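# Close the cabinet's bottom drawer with a robot arm

## Task

Slide the lowest drawer of the cabinet in until it is at least 90% closed and has stopped moving, then release it and pull the grippers away; it counts only if the drawer stays that way with no part of the robot holding it.

## Robot and tools

Robot: two xArm6 arms, left_arm and right_arm, each with a two-finger parallel gripper. Their root links sit at (-0.025, +0.348, 0) m for left_arm and (+0.012, -0.344, 0) m for right_arm, each with only a slight yaw (quat_wxyz +0.997,0,0,+0.072 and +1.000,0,0,+0.020). Joint ranges in rad, base to hand: waist -6.283..6.283, shoulder -2.059..2.094, elbow -3.927..0.192, forearm roll -6.283..6.283, wrist pitch -1.693..3.142, wrist roll -6.283..6.283. Load limits in N m: waist 44, shoulder 44, elbow 26.4, forearm roll 26.4, wrist pitch 17.6, wrist roll 17.6.

Frames: the scene frame has its origin on the tabletop midway between the arms, +z up, +x pointing out over the table, and left_arm on the +y side. The arm names do not refer to image sides. Each gripper has its own frame: fingers extend along its +z, and they open and close along its y. The reported end_effector_position is the pinch point between the pads when closed, roughly 2 cm short of the fingertips; closing pushes the tips about 10 mm further along +z.

execute_actions takes "actions", a list holding zero or one item, and optional "pictures" (boolean). An empty list just reports the state. An item {"rows": [...], "steps": n} runs n control steps (n at most 15, default 15, each 1/30 s); each row is used for one step and the final row repeats if rows run out. An item with only {"steps": n} (n up to 300) is a wait, counted from the previous result, so your thinking time is part of it.

A row is 14 numbers, each within [-1, 1], always for both arms: left_arm dx, dy, dz, rx, ry, rz, opening, then the same seven for right_arm. dx..rz are an offset, expressed in that gripper's own axes, from the gripper pose in the most recent result that shows it (before any such result in the scene, and for the second or later call within one reply, from where the gripper is when the action begins). Every row is measured from that same reference, not added onto the row before. Scale: 1.0 equals 0.6 m of travel or 180 degrees of turn; rx, ry, rz form a single rotation vector. opening is absolute, not an offset: +1 fully open (0.084 m), -1 closed. All-zero offsets are not idle: they pull the gripper back to its reference pose. To hold an arm still, give it the offset back to where you want it in a reply's first call and zeros afterwards, with the opening you want.

Each step, the commanded pose is clipped to within 70 mm and 16 degrees of the measured one, and damped inverse kinematics follows it, favouring position over orientation. After an action ends an arm only continues to its last clipped pose, so a distant target may need more actions; compare the reported pose with what you wanted.

move: "target" is one 14-number row as above (same offsets, reference and scale); "speed" is the path top speed in m/s, 0.002 to 0.5, default 0.25, with rotation capped at twice that in rad/s. Each gripper travels a straight line toward its target; both paths finish together, taking 0.5 to 10 s, and are cut off at 10 s. The path does not slow for obstacles or the other arm, and the real gripper lags, drifts and may overshoot the speed near full reach. Opening is applied at the start. Contact is harder at higher speed and with targets set deeper past the contact point. The "move:" line reports the ending (done, off_target, moving, held, fault), limits that acted (paced = pose clipped; held = some steps blocked, after which the arm can jump fast), and each gripper's remaining distance.

wait: "seconds" 0 to 10; the robot gets nothing new. zoom_image: "camera" (cam_head_left, cam_head_right, cam_left_wrist, cam_right_wrist, each 896x504) and "region" [x0, y0, x1, y1] in pixels from the top-left, no larger than 504 by 504. read_manual: optional "section", only "licences"; no motion. finished_scene: "scene" is the number of the current scene; it ends that scene for good and reports whether the goal was met.

Results: a state line per arm with gripper position (m), quat_wxyz and linear/angular velocity in the scene frame; printed positions can be off, more so at long reach. grip_measured is the actual finger opening on the command scale. "pose unreachable" names an arm whose command the clearance check altered or blocked; HELD flags each step where that happened. A "Hand target" line shows where the controller is currently driving each gripper. Joint torques carry fixed offsets, scale factors and noise. MOTOR HOT appears from 65 °C; at 80 °C the arm is braked until it cools (OVER-TEMPERATURE FAULT). A TORQUE FAULT happens when contact torque reaches a joint's load limit: the arm backs off a little, holds 10 s and drops the rest of the call.

The simulation keeps running while you think and write. Brief external tugs or pushes can occur. Avoid: knocking anything off the table, arms colliding or pressing each other, slamming the drawer or pushing very hard, and leaving the gripper on the drawer at the end. Push the drawer front gently and steadily, then open or back the gripper away and confirm the drawer stays closed.

Each tool is called after "Request:" by a JSON object that holds its "op" and its "data".

## Session

Request:
{"op": "execute_actions", "data": {"actions": []}}

Scene clock: 0.00 s of 3900.00 s.
left_arm: end_effector_position=(+0.5041, +0.2239, +0.1504) grip_measured=+1.00 end_effector_quat_wxyz=(+0.156, +0.578, +0.758, -0.258) end_effector_velocity=(+0.000, +0.001, +0.000) end_effector_angular_velocity=(-0.000, -0.001, +0.002) | right_arm: end_effector_position=(+0.2183, -0.5939, +0.2845) grip_measured=+1.00 end_effector_quat_wxyz=(-0.218, +0.973, -0.043, +0.062) end_effector_velocity=(+0.000, +0.000, -0.000) end_effector_angular_velocity=(+0.001, -0.000, -0.000)
Joint positions: left_arm=[-0.145  0.364 -1.308 -0.687  1.126 -1.478  0.084] | right_arm=[-1.166 -0.281 -1.01   0.312  1.629 -1.074  0.084]
Joint velocities: left_arm=[ 0.002 -0.    -0.001  0.     0.001 -0.    -0.   ] | right_arm=[-0.     0.     0.001  0.001 -0.     0.    -0.   ]
Joint torques (N m, as the arm reports them, + toward a larger angle): no reading
Motor temperatures (°C, as the motors report them): left_arm=[32 31 30 35 32 31] | right_arm=[30 31 28 30 29 33]
Hand target (left_arm): +0.504, +0.224, +0.150; +0.156, +0.578, +0.758, -0.258
Hand target (right_arm): +0.218, -0.594, +0.285; -0.218, +0.973, -0.043, +0.062

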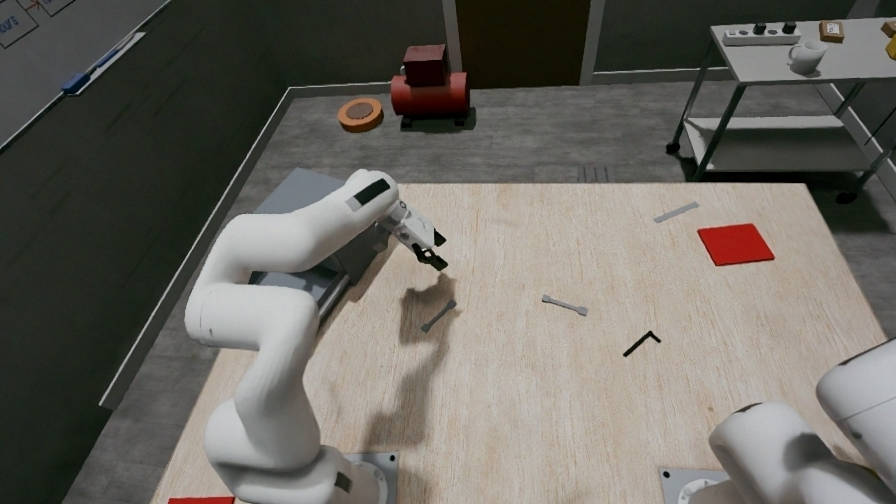

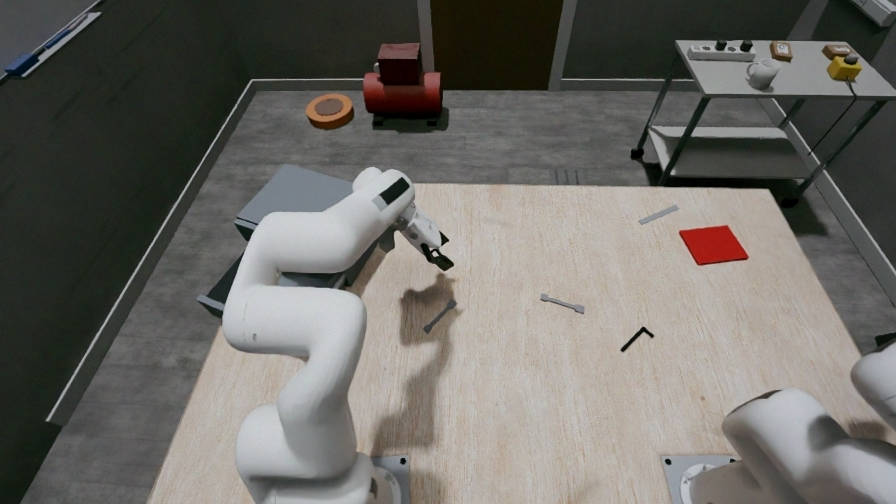

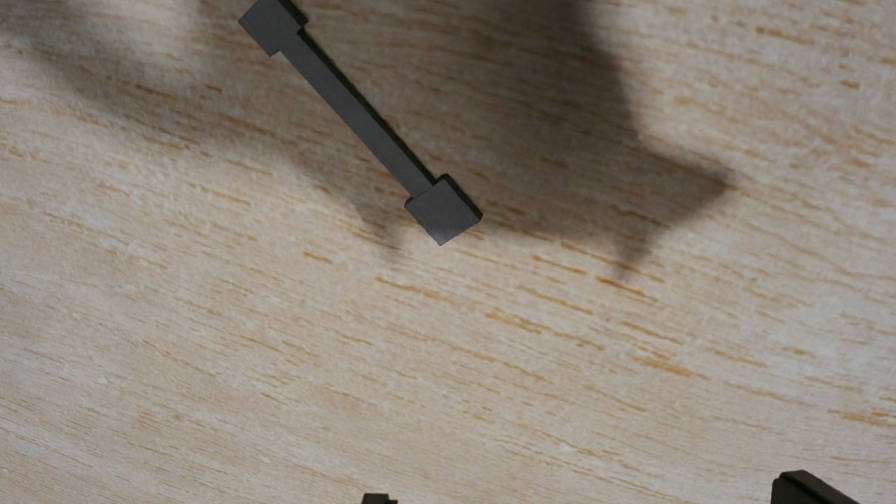

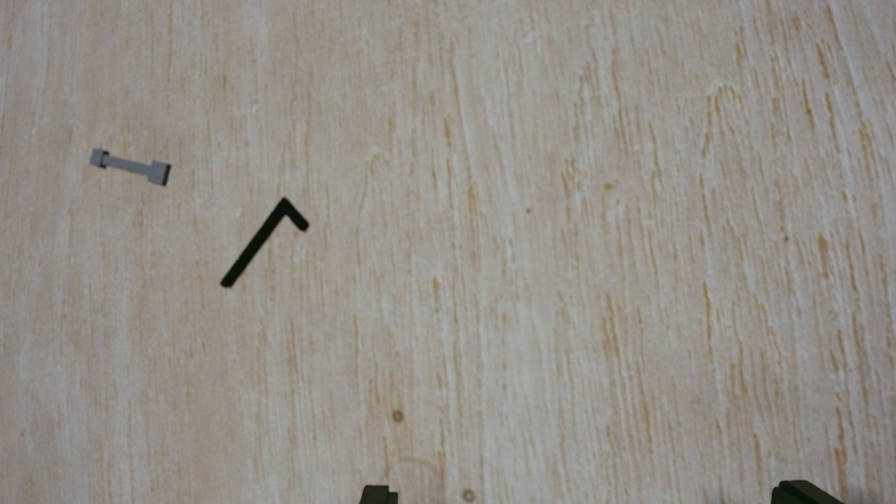

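The cabinet is hidden behind the left arm. Let me zoom first.

Request:
{"op": "zoom_image", "data": {"camera": "cam_head_right", "region": [150, 130, 500, 380]}}

Region (150, 130, 500, 380) of cam_head_right's 896x504 image, scaled by 1.440, with more detail than that image has; it fills the top 360 rows of this view, and the rest is white.

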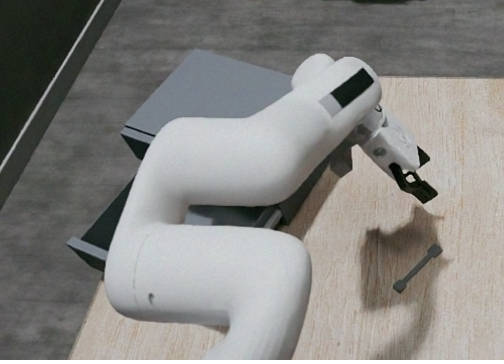

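Request:
{"op": "move", "data": {"target": [-0.373, -0.278, 0.112, 0, 0, 0, 1, 0, 0, 0, 0, 0, 0, 1]}}

Scene clock: 15.53 s of 3900.00 s.
left_arm: end_effector_position=(+0.4043, -0.0254, +0.2517) grip_measured=+1.00 end_effector_quat_wxyz=(+0.157, +0.577, +0.758, -0.259) end_effector_velocity=(-0.001, -0.004, +0.003) end_effector_angular_velocity=(-0.000, -0.002, -0.003) | right_arm: end_effector_position=(+0.2183, -0.5939, +0.2845) grip_measured=+1.00 end_effector_quat_wxyz=(-0.218, +0.973, -0.043, +0.062) end_effector_velocity=(+0.000, +0.001, -0.001) end_effector_angular_velocity=(+0.003, +0.000, -0.000)
Joint positions: left_arm=[-0.677  0.125 -1.221 -0.705  0.944 -1.991  0.084] | right_arm=[-1.166 -0.281 -1.01   0.312  1.629 -1.074  0.084]
Joint velocities: left_arm=[-0.007  0.001 -0.007  0.003  0.    -0.008  0.   ] | right_arm=[ 0.     0.001  0.001  0.001  0.001  0.001 -0.   ]
Joint torques (N m, as the arm reports them, + toward a larger angle): left_arm=[ -0.42 -25.75 -25.65  -0.24  -1.8    0.75] | right_arm=[  0.14  -7.16 -12.06   1.01   0.31   0.47]
Motor temperatures (°C, as the motors report them): left_arm=[32 32 32 35 32 31] | right_arm=[30 31 30 30 29 33]
Hand target (left_arm): +0.404, -0.026, +0.252; +0.157, +0.578, +0.758, -0.259
Hand target (right_arm): +0.218, -0.594, +0.285; -0.218, +0.973, -0.043, +0.062
Off the commanded pose (left_arm): 0.001 m, 0 deg.
Off the commanded pose (right_arm): 0.000 m, 0 deg.
After step 90, 10.87 s passed at rest.
move: done

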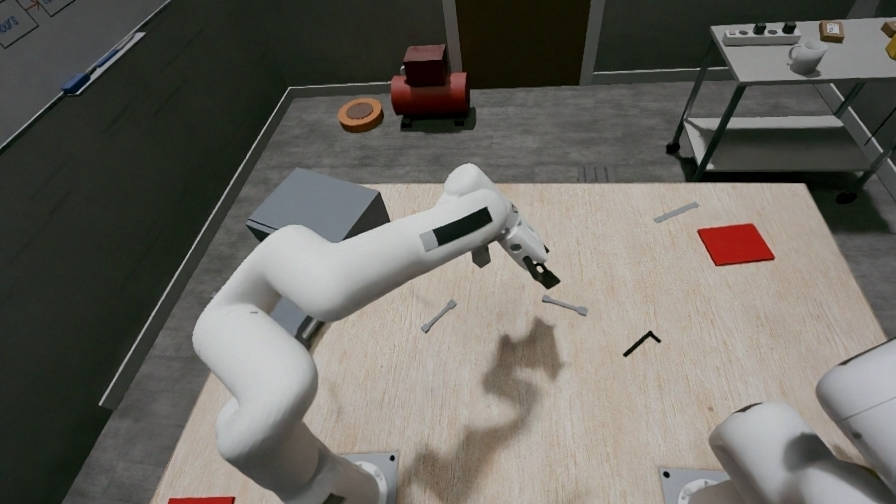

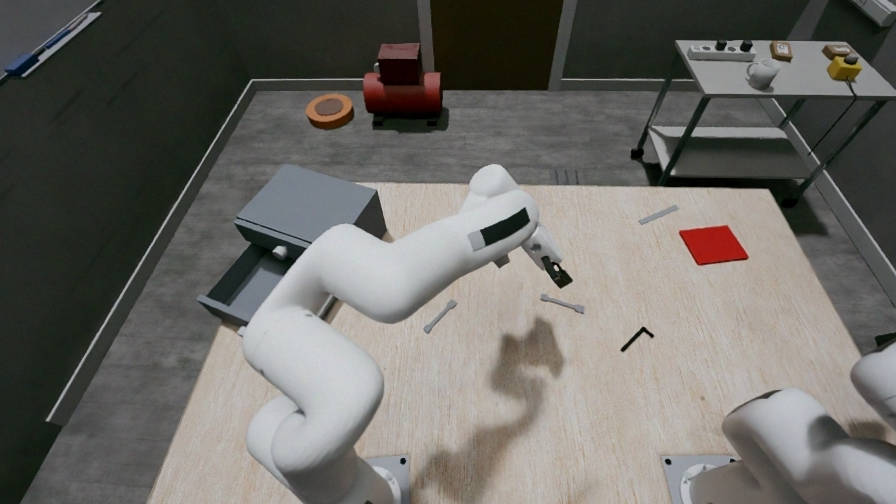

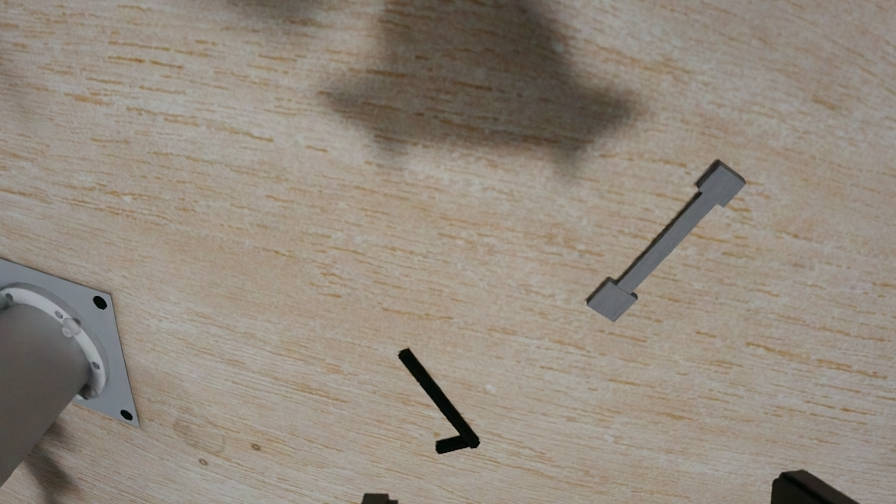

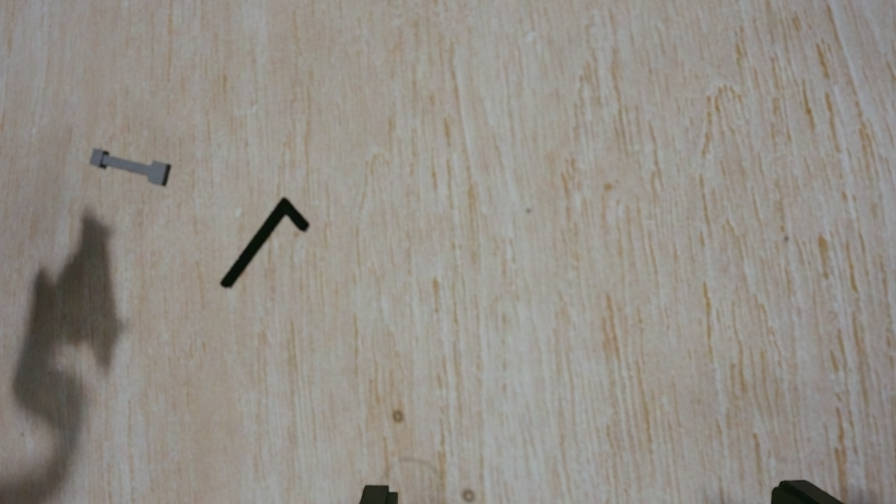

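Request:
{"op": "move", "data": {"target": [0.52, 0.097, -0.773, -0.047, 0.19, 0.083, -1, 0, 0, 0, 0, 0, 0, 1]}}

Scene clock: 39.17 s of 3900.00 s.
left_arm: end_effector_position=(+0.3997, +0.5010, +0.4499) grip_measured=-1.00 end_effector_quat_wxyz=(+0.000, +0.707, +0.708, +0.000) end_effector_velocity=(+0.000, +0.002, +0.001) end_effector_angular_velocity=(+0.002, -0.001, -0.000) | right_arm: end_effector_position=(+0.2183, -0.5939, +0.2845) grip_measured=+1.00 end_effector_quat_wxyz=(-0.218, +0.973, -0.043, +0.062) end_effector_velocity=(-0.000, +0.000, -0.001) end_effector_angular_velocity=(+0.002, +0.001, -0.001)
Joint positions: left_arm=[ 0.202  0.017 -1.809  0.     1.792 -1.226  0.   ] | right_arm=[-1.166 -0.281 -1.01   0.312  1.629 -1.074  0.084]
Joint velocities: left_arm=[ 0.003  0.005 -0.01   0.001  0.003  0.004  0.   ] | right_arm=[-0.     0.001  0.001 -0.     0.     0.001 -0.   ]
Joint torques (N m, as the arm reports them, + toward a larger angle): left_arm=[ -0.33 -21.28 -22.78   0.06  -2.26   0.74] | right_arm=[ -0.04  -7.11 -12.05   0.87   0.3    0.5 ]
Motor temperatures (°C, as the motors report them): left_arm=[32 32 33 35 32 31] | right_arm=[30 31 31 30 29 33]
Hand target (left_arm): +0.400, +0.501, +0.450; -0.000, +0.706, +0.708, +0.000
Hand target (right_arm): +0.218, -0.594, +0.285; -0.218, +0.973, -0.043, +0.062
Off the commanded pose (left_arm): 0.001 m, 0 deg.
Off the commanded pose (right_arm): 0.000 m, 0 deg.
After step 90, 17.83 s passed at rest.
move: done

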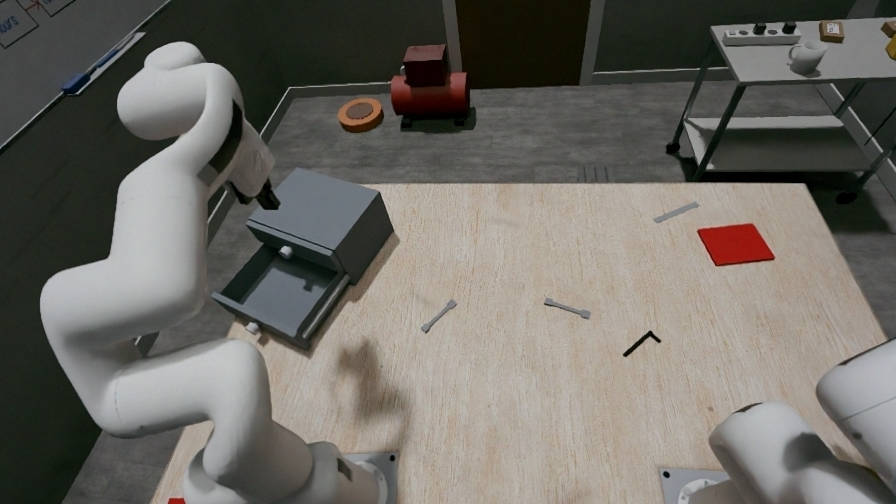

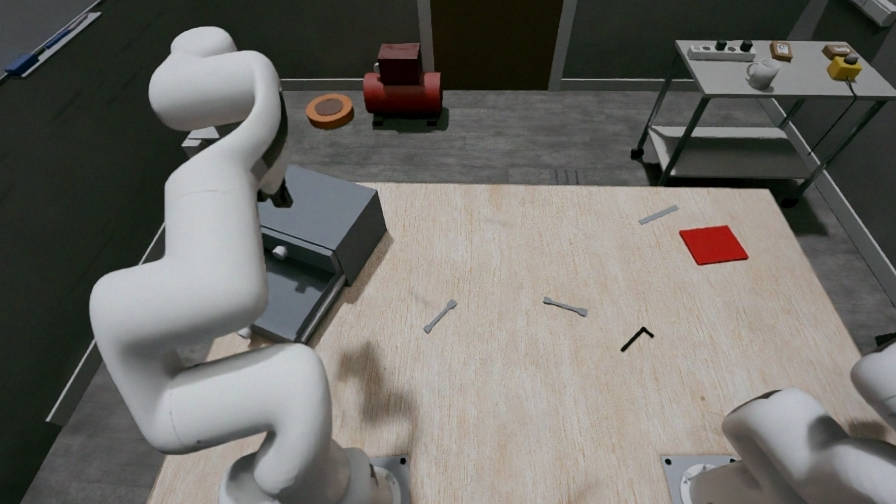

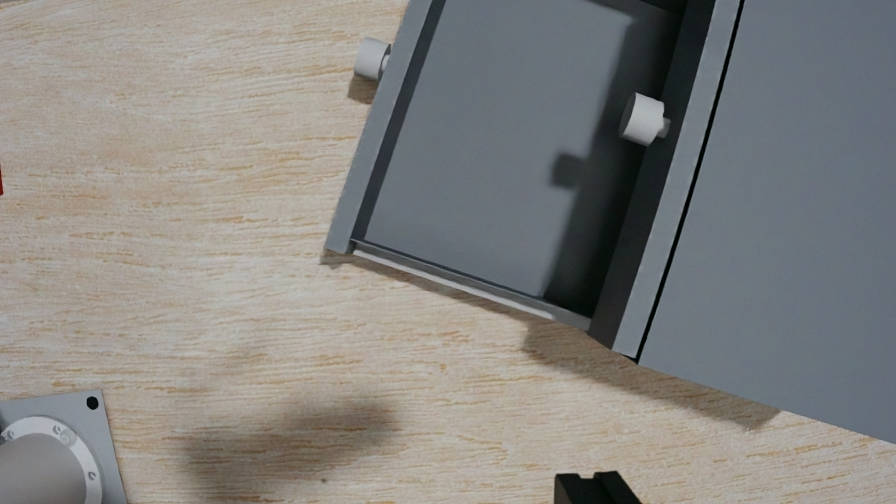

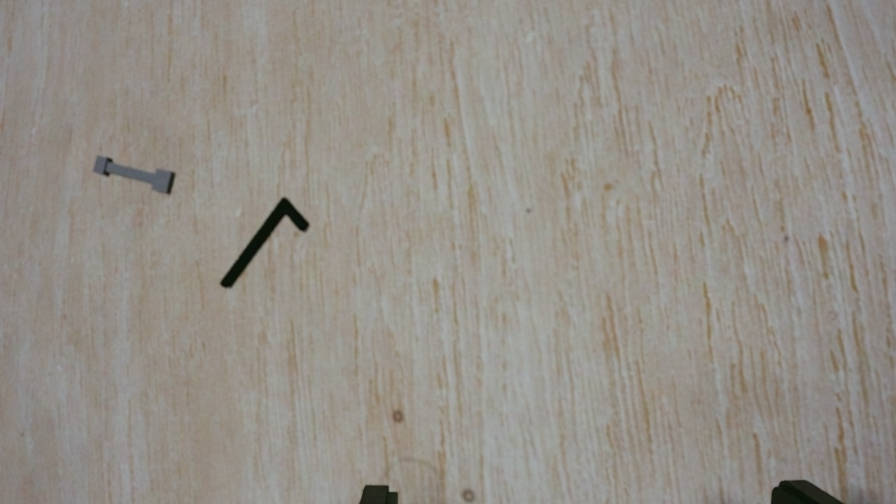

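Request:
{"op": "move", "data": {"target": [0.295, -0.278, 0.5, -0.167, 0, 0, -1, 0, 0, 0, 0, 0, 0, 1]}}

Scene clock: 64.57 s of 3900.00 s.
left_arm: end_effector_position=(+0.2322, +0.6769, +0.1497) grip_measured=-1.00 end_effector_quat_wxyz=(+0.182, +0.683, +0.683, +0.182) end_effector_velocity=(-0.001, +0.001, -0.002) end_effector_angular_velocity=(-0.004, -0.007, -0.000) | right_arm: end_effector_position=(+0.2183, -0.5939, +0.2845) grip_measured=+1.00 end_effector_quat_wxyz=(-0.218, +0.973, -0.043, +0.062) end_effector_velocity=(+0.000, -0.000, -0.001) end_effector_angular_velocity=(+0.002, +0.000, +0.000)
Joint positions: left_arm=[ 0.929 -0.22  -0.573 -0.77   0.679  0.088  0.   ] | right_arm=[-1.166 -0.281 -1.01   0.312  1.629 -1.074  0.084]
Joint velocities: left_arm=[ 0.008  0.006 -0.001 -0.015  0.004  0.019  0.   ] | right_arm=[ 0.     0.002 -0.     0.    -0.    -0.     0.   ]
Joint torques (N m, as the arm reports them, + toward a larger angle): left_arm=[ -0.24 -15.92 -23.32   0.17  -1.86   0.69] | right_arm=[ -0.07  -7.06 -12.04   0.96   0.32   0.55]
Motor temperatures (°C, as the motors report them): left_arm=[32 32 33 35 32 31] | right_arm=[30 31 31 30 29 33]
Hand target (left_arm): +0.232, +0.677, +0.149; +0.182, +0.683, +0.683, +0.182
Hand target (right_arm): +0.218, -0.594, +0.285; -0.218, +0.973, -0.043, +0.062
Off the commanded pose (left_arm): 0.001 m, 0 deg.
Off the commanded pose (right_arm): 0.000 m, 0 deg.
After step 90, 20.20 s passed at rest.
move: done

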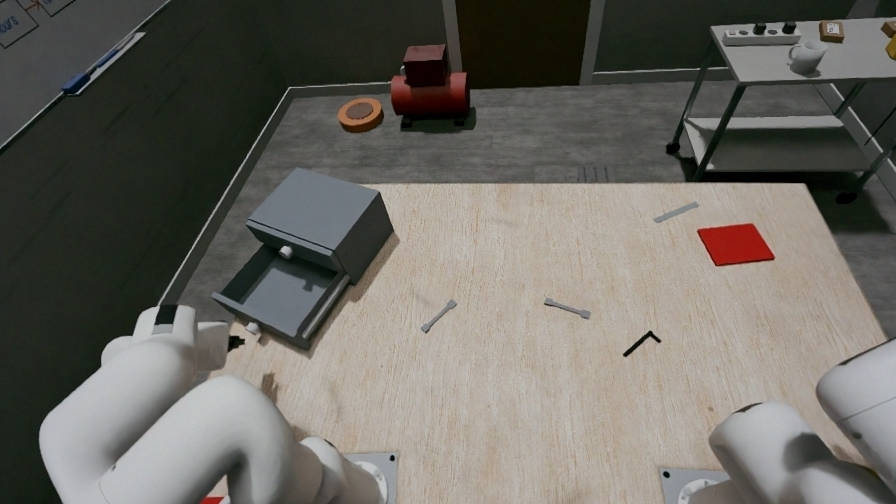

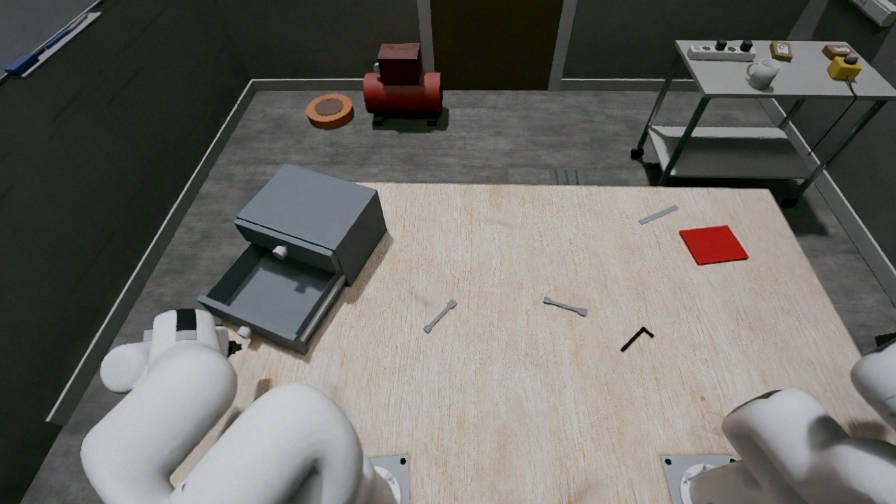

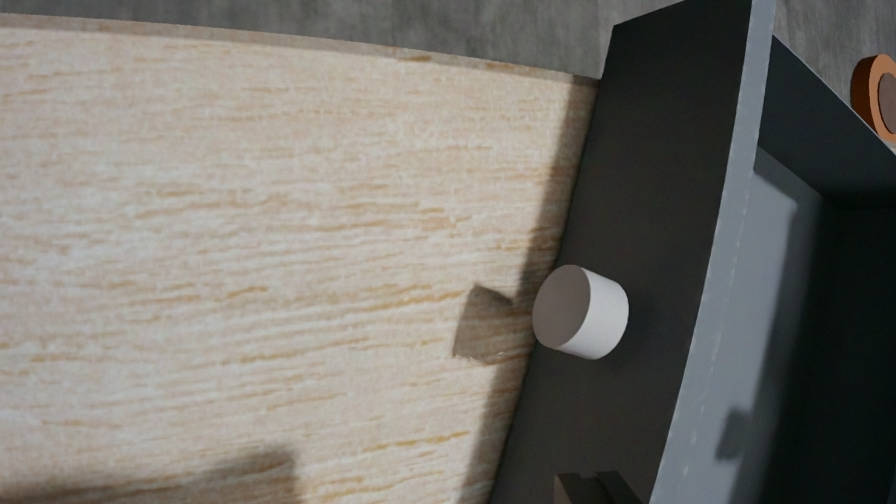

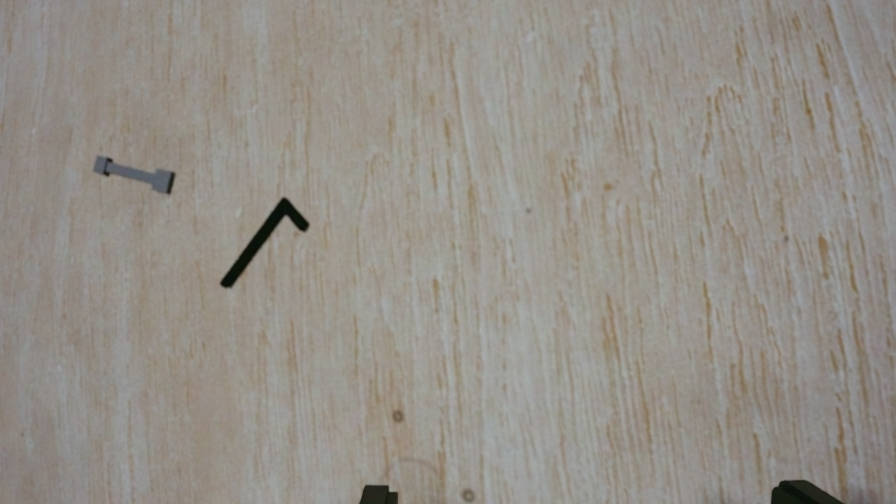

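Request:
{"op": "move", "data": {"target": [0, -0.067, 0.115, 0, 0, 0, -1, 0, 0, 0, 0, 0, 0, 1]}}

Request:
{"op": "move", "data": {"target": [-0.14, 0.404, 0.233, 0, 0, 0, -1, 0, 0, 0, 0, 0, 0, 1], "speed": 0.08}}

Scene clock: 73.77 s of 3900.00 s.
left_arm: end_effector_position=(+0.2319, +0.6769, +0.0702) grip_measured=-1.00 end_effector_quat_wxyz=(+0.182, +0.684, +0.683, +0.182) end_effector_velocity=(-0.000, -0.000, -0.002) end_effector_angular_velocity=(+0.001, -0.005, +0.001) | right_arm: end_effector_position=(+0.2183, -0.5939, +0.2845) grip_measured=+1.00 end_effector_quat_wxyz=(-0.218, +0.973, -0.043, +0.062) end_effector_velocity=(+0.000, -0.000, -0.000) end_effector_angular_velocity=(+0.000, -0.001, -0.001)
Joint positions: left_arm=[ 0.883  0.003 -0.564 -1.052  0.513  0.383  0.   ] | right_arm=[-1.166 -0.281 -1.01   0.312  1.629 -1.074  0.084]
Joint velocities: left_arm=[-0.     0.007  0.    -0.022 -0.004  0.022  0.   ] | right_arm=[-0.     0.    -0.     0.002 -0.001  0.     0.   ]
Joint torques (N m, as the arm reports them, + toward a larger angle): left_arm=[ -0.69 -18.49 -20.01   0.36  -1.6    0.86] | right_arm=[  0.02  -6.99 -12.06   0.99   0.23   0.5 ]
Motor temperatures (°C, as the motors report them): left_arm=[32 32 33 35 32 31] | right_arm=[30 31 31 30 29 33]
Hand target (left_arm): +0.232, +0.677, +0.070; +0.182, +0.684, +0.683, +0.182
Hand target (right_arm): +0.218, -0.594, +0.285; -0.218, +0.973, -0.043, +0.062
Off the commanded pose (left_arm): 0.000 m, 0 deg.
Off the commanded pose (right_arm): 0.000 m, 0 deg.
After step 90, 5.27 s passed at rest.
move: done

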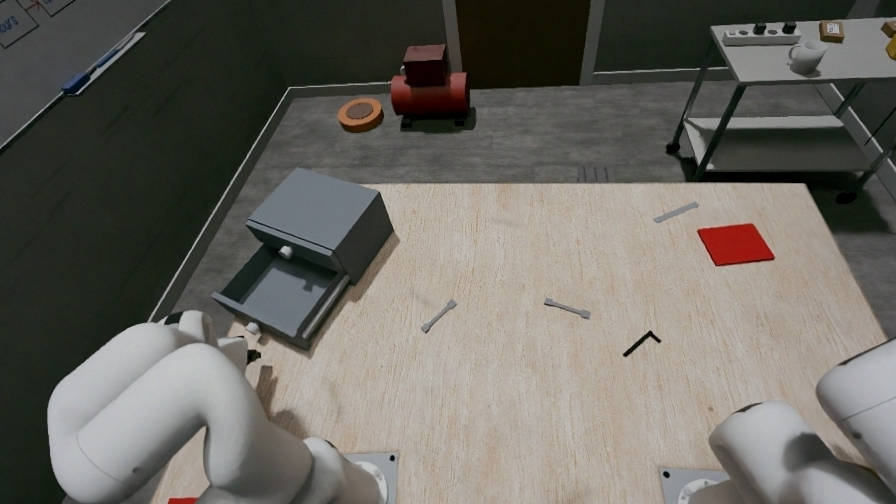

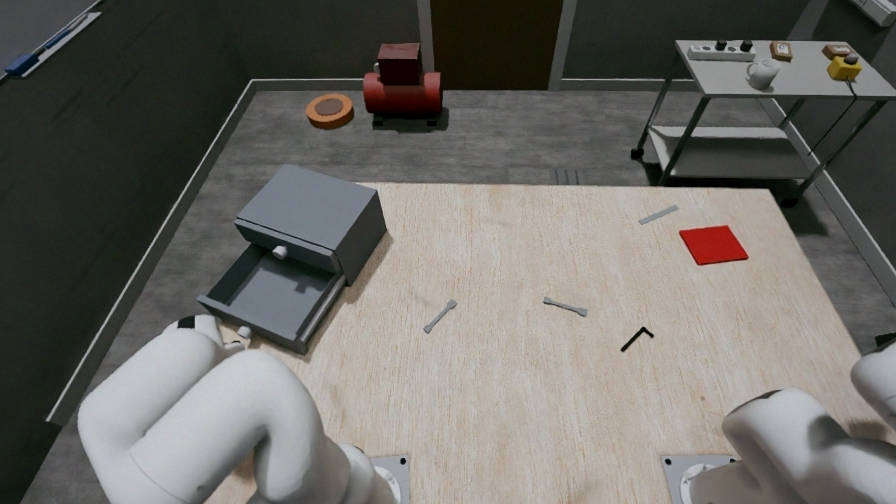

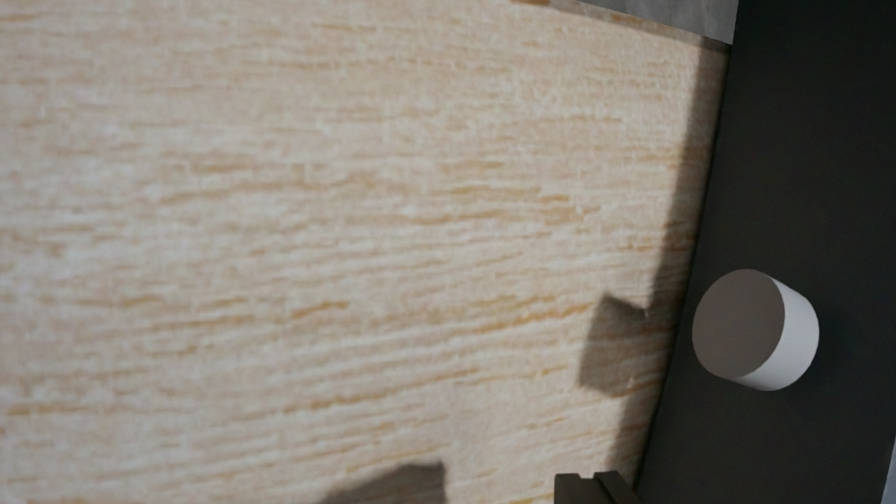

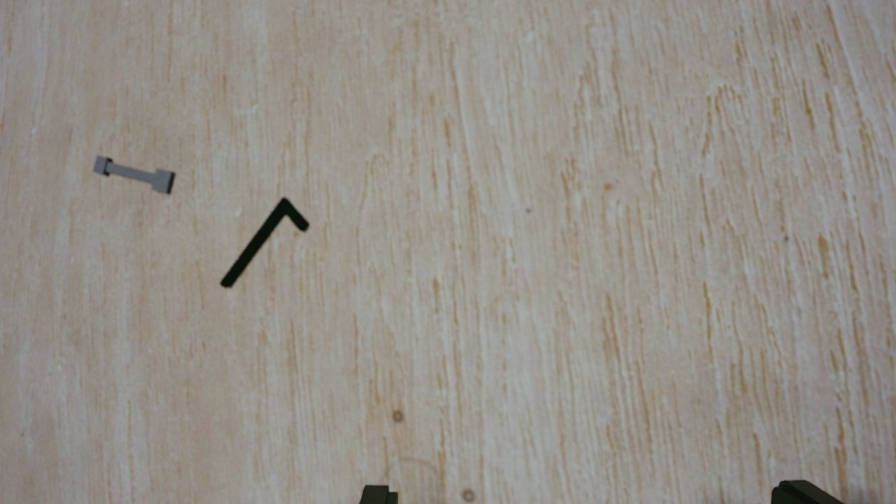

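Scene clock: 87.50 s of 3900.00 s.
left_arm: end_effector_position=(+0.4616, +0.5970, +0.0393) grip_measured=-1.00 end_effector_quat_wxyz=(+0.166, +0.673, +0.704, +0.154) end_effector_velocity=(+0.000, -0.000, -0.000) end_effector_angular_velocity=(-0.001, +0.000, +0.000) | right_arm: end_effector_position=(+0.2183, -0.5939, +0.2845) grip_measured=+1.00 end_effector_quat_wxyz=(-0.218, +0.973, -0.043, +0.062) end_effector_velocity=(-0.000, -0.000, -0.001) end_effector_angular_velocity=(-0.000, +0.001, +0.001)
Joint positions: left_arm=[ 0.31   0.389 -0.94  -0.97   0.244 -0.247  0.   ] | right_arm=[-1.166 -0.281 -1.01   0.312  1.629 -1.074  0.084]
Joint velocities: left_arm=[-0.     0.001 -0.    -0.001 -0.    -0.     0.   ] | right_arm=[-0.     0.     0.001 -0.001 -0.001 -0.001  0.   ]
Joint torques (N m, as the arm reports them, + toward a larger angle): left_arm=[ -0.36 -27.19 -20.03   0.61  -2.24   0.73] | right_arm=[ -0.02  -7.18 -11.98   0.99   0.23   0.49]
Motor temperatures (°C, as the motors report them): left_arm=[32 32 33 35 32 31] | right_arm=[30 31 31 30 29 33]
Hand target (left_arm): +0.462, +0.597, +0.039; +0.166, +0.673, +0.704, +0.154
Hand target (right_arm): +0.218, -0.594, +0.285; -0.218, +0.973, -0.043, +0.062
Off the commanded pose (left_arm): 0.059 m, 5 deg.
Off the commanded pose (right_arm): 0.000 m, 0 deg.
TORQUE FAULT: the external load on joint 3 (elbow) of the left arm reached its load limit, and that arm stopped for 10 seconds. A torque fault stops only its own arm. That arm's remaining commands of this call were not run. Joint 3 (elbow) of that arm moved back by up to 3 degrees. That arm holds there, with its grip as last carried out, and accepts commands again: back off and push less far. That arm stops again, at the same cost, whenever a joint's load reaches its limit.
move: fault (left_arm)

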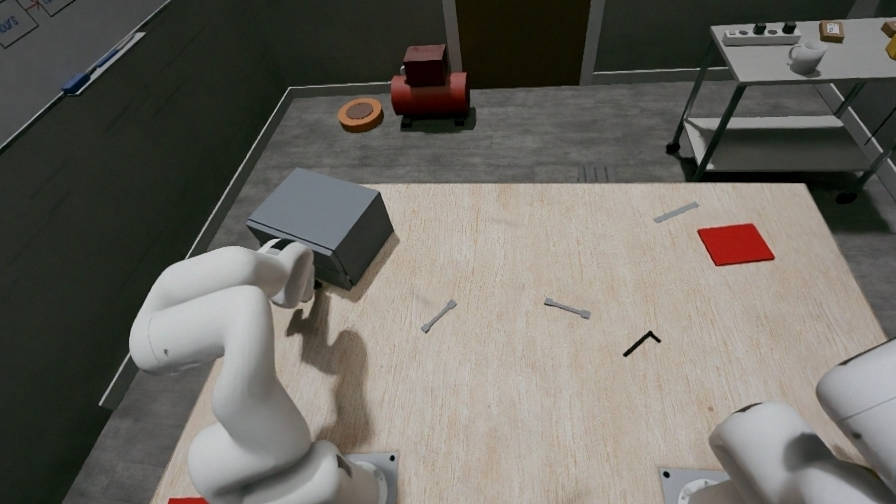

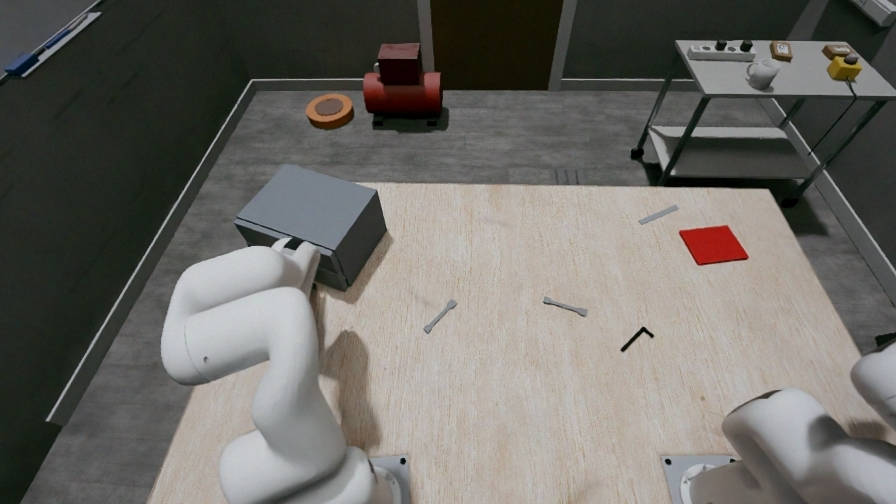

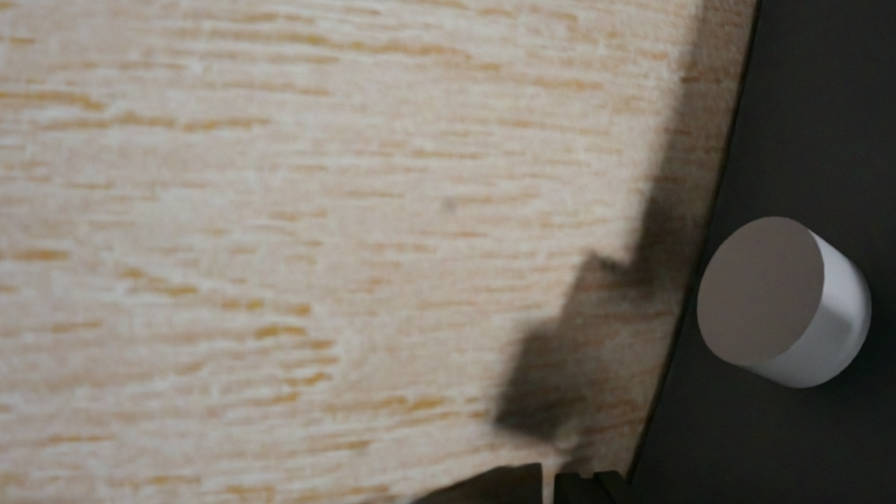

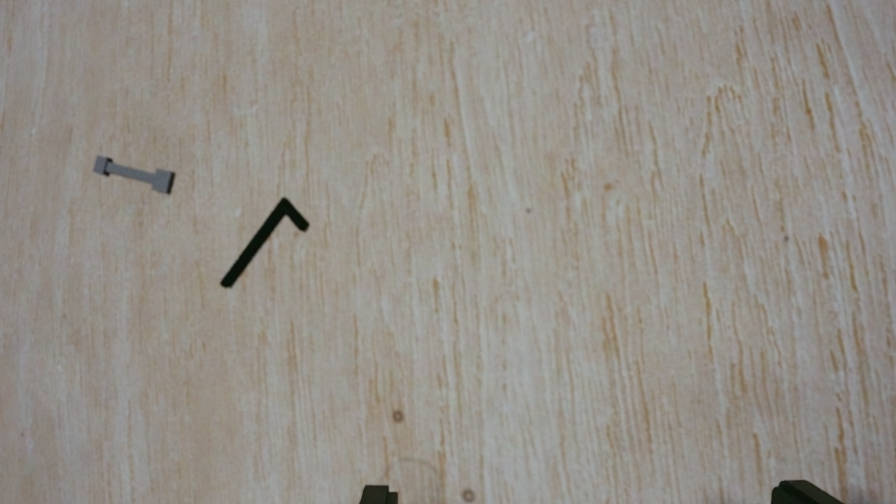

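Likely shut. Back off and look from above.

Request:
{"op": "move", "data": {"target": [0, -0.35, -0.35, 0.167, 0, 0, -1, 0, 0, 0, 0, 0, 0, 1]}}

Scene clock: 91.77 s of 3900.00 s.
left_arm: end_effector_position=(+0.1807, +0.5892, +0.1357) grip_measured=-1.00 end_effector_quat_wxyz=(-0.015, +0.693, +0.720, -0.034) end_effector_velocity=(-0.002, -0.000, +0.001) end_effector_angular_velocity=(-0.001, +0.002, +0.001) | right_arm: end_effector_position=(+0.2183, -0.5939, +0.2845) grip_measured=+1.00 end_effector_quat_wxyz=(-0.218, +0.973, -0.043, +0.062) end_effector_velocity=(+0.000, +0.000, +0.000) end_effector_angular_velocity=(-0.000, -0.001, +0.001)
Joint positions: left_arm=[ 0.701 -0.375 -0.501  0.041  0.944 -0.788  0.   ] | right_arm=[-1.166 -0.281 -1.01   0.312  1.629 -1.074  0.084]
Joint velocities: left_arm=[ 0.003 -0.005  0.001  0.002  0.006  0.001  0.   ] | right_arm=[-0.    -0.001 -0.     0.     0.    -0.001 -0.   ]
Joint torques (N m, as the arm reports them, + toward a larger angle): left_arm=[ -0.47 -12.02 -23.63  -0.14  -2.15   0.74] | right_arm=[ -0.08  -6.98 -12.08   0.9    0.29   0.51]
Motor temperatures (°C, as the motors report them): left_arm=[32 32 33 35 32 31] | right_arm=[30 31 31 30 29 33]
Hand target (left_arm): +0.181, +0.589, +0.136; -0.015, +0.693, +0.720, -0.034
Hand target (right_arm): +0.218, -0.594, +0.285; -0.218, +0.973, -0.043, +0.062
Off the commanded pose (left_arm): 0.000 m, 0 deg.
Off the commanded pose (right_arm): 0.000 m, 0 deg.
move: done

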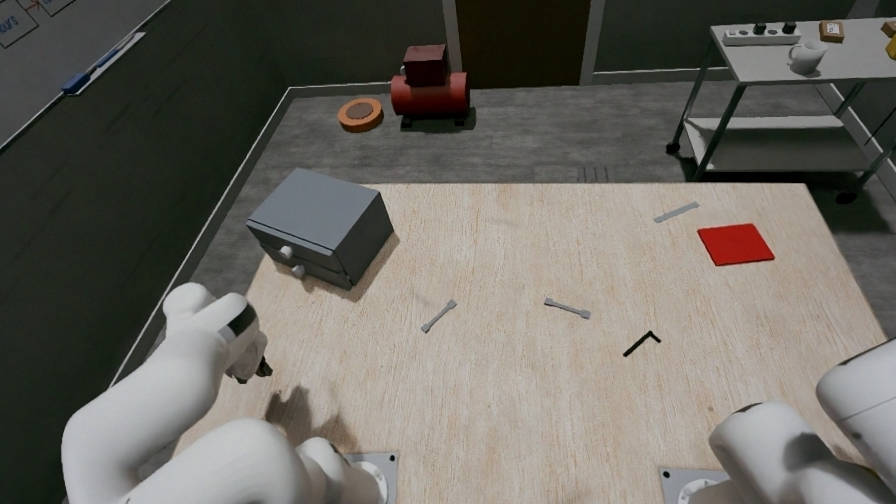

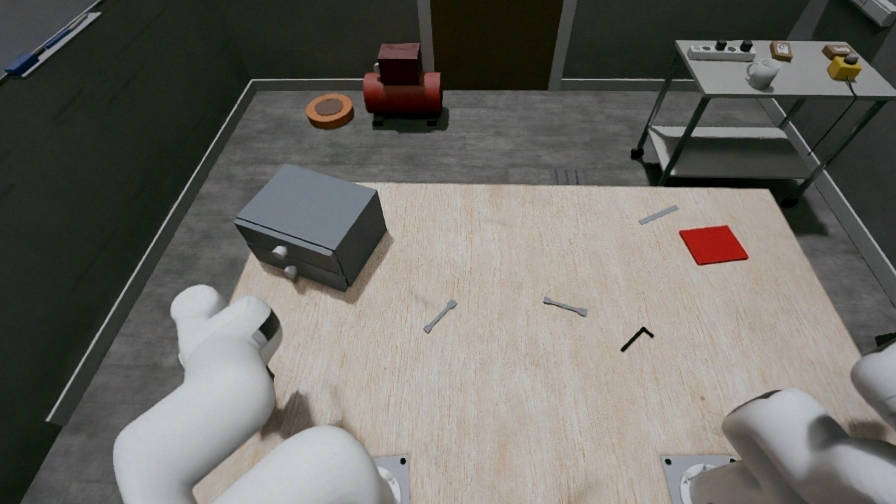

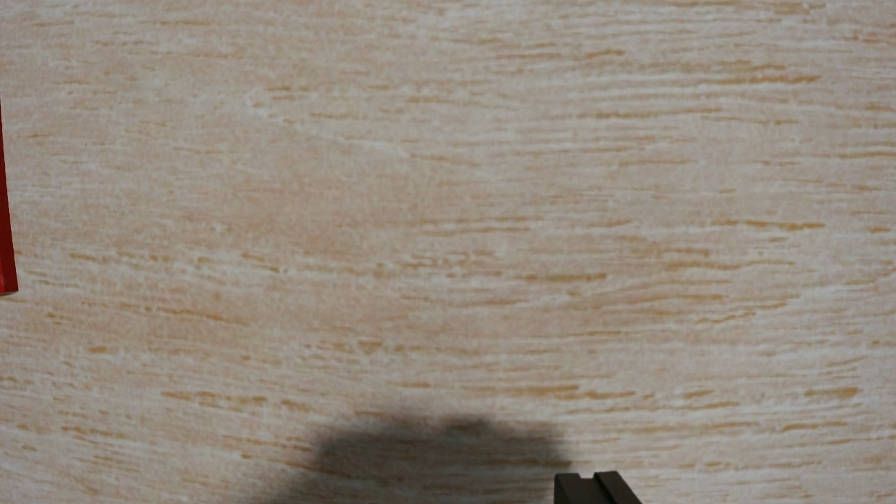

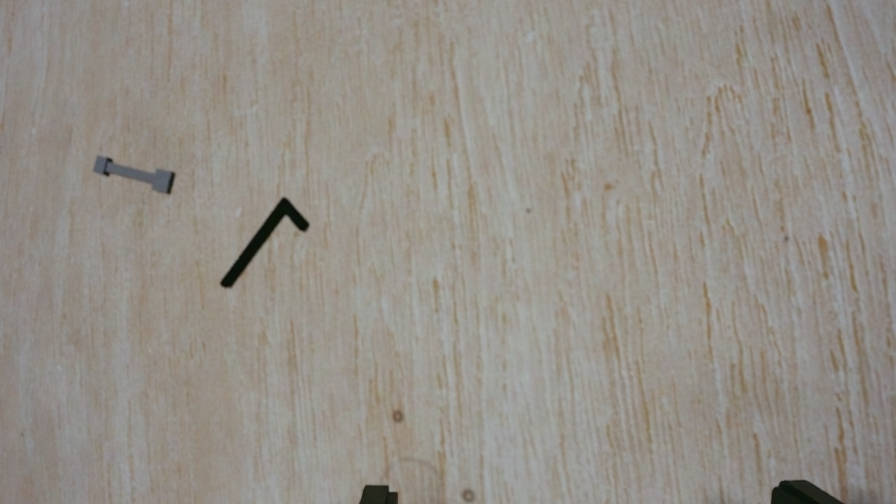

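Request:
{"op": "finished_scene", "data": {"scene": 1}}

The scene is finished: the task was done.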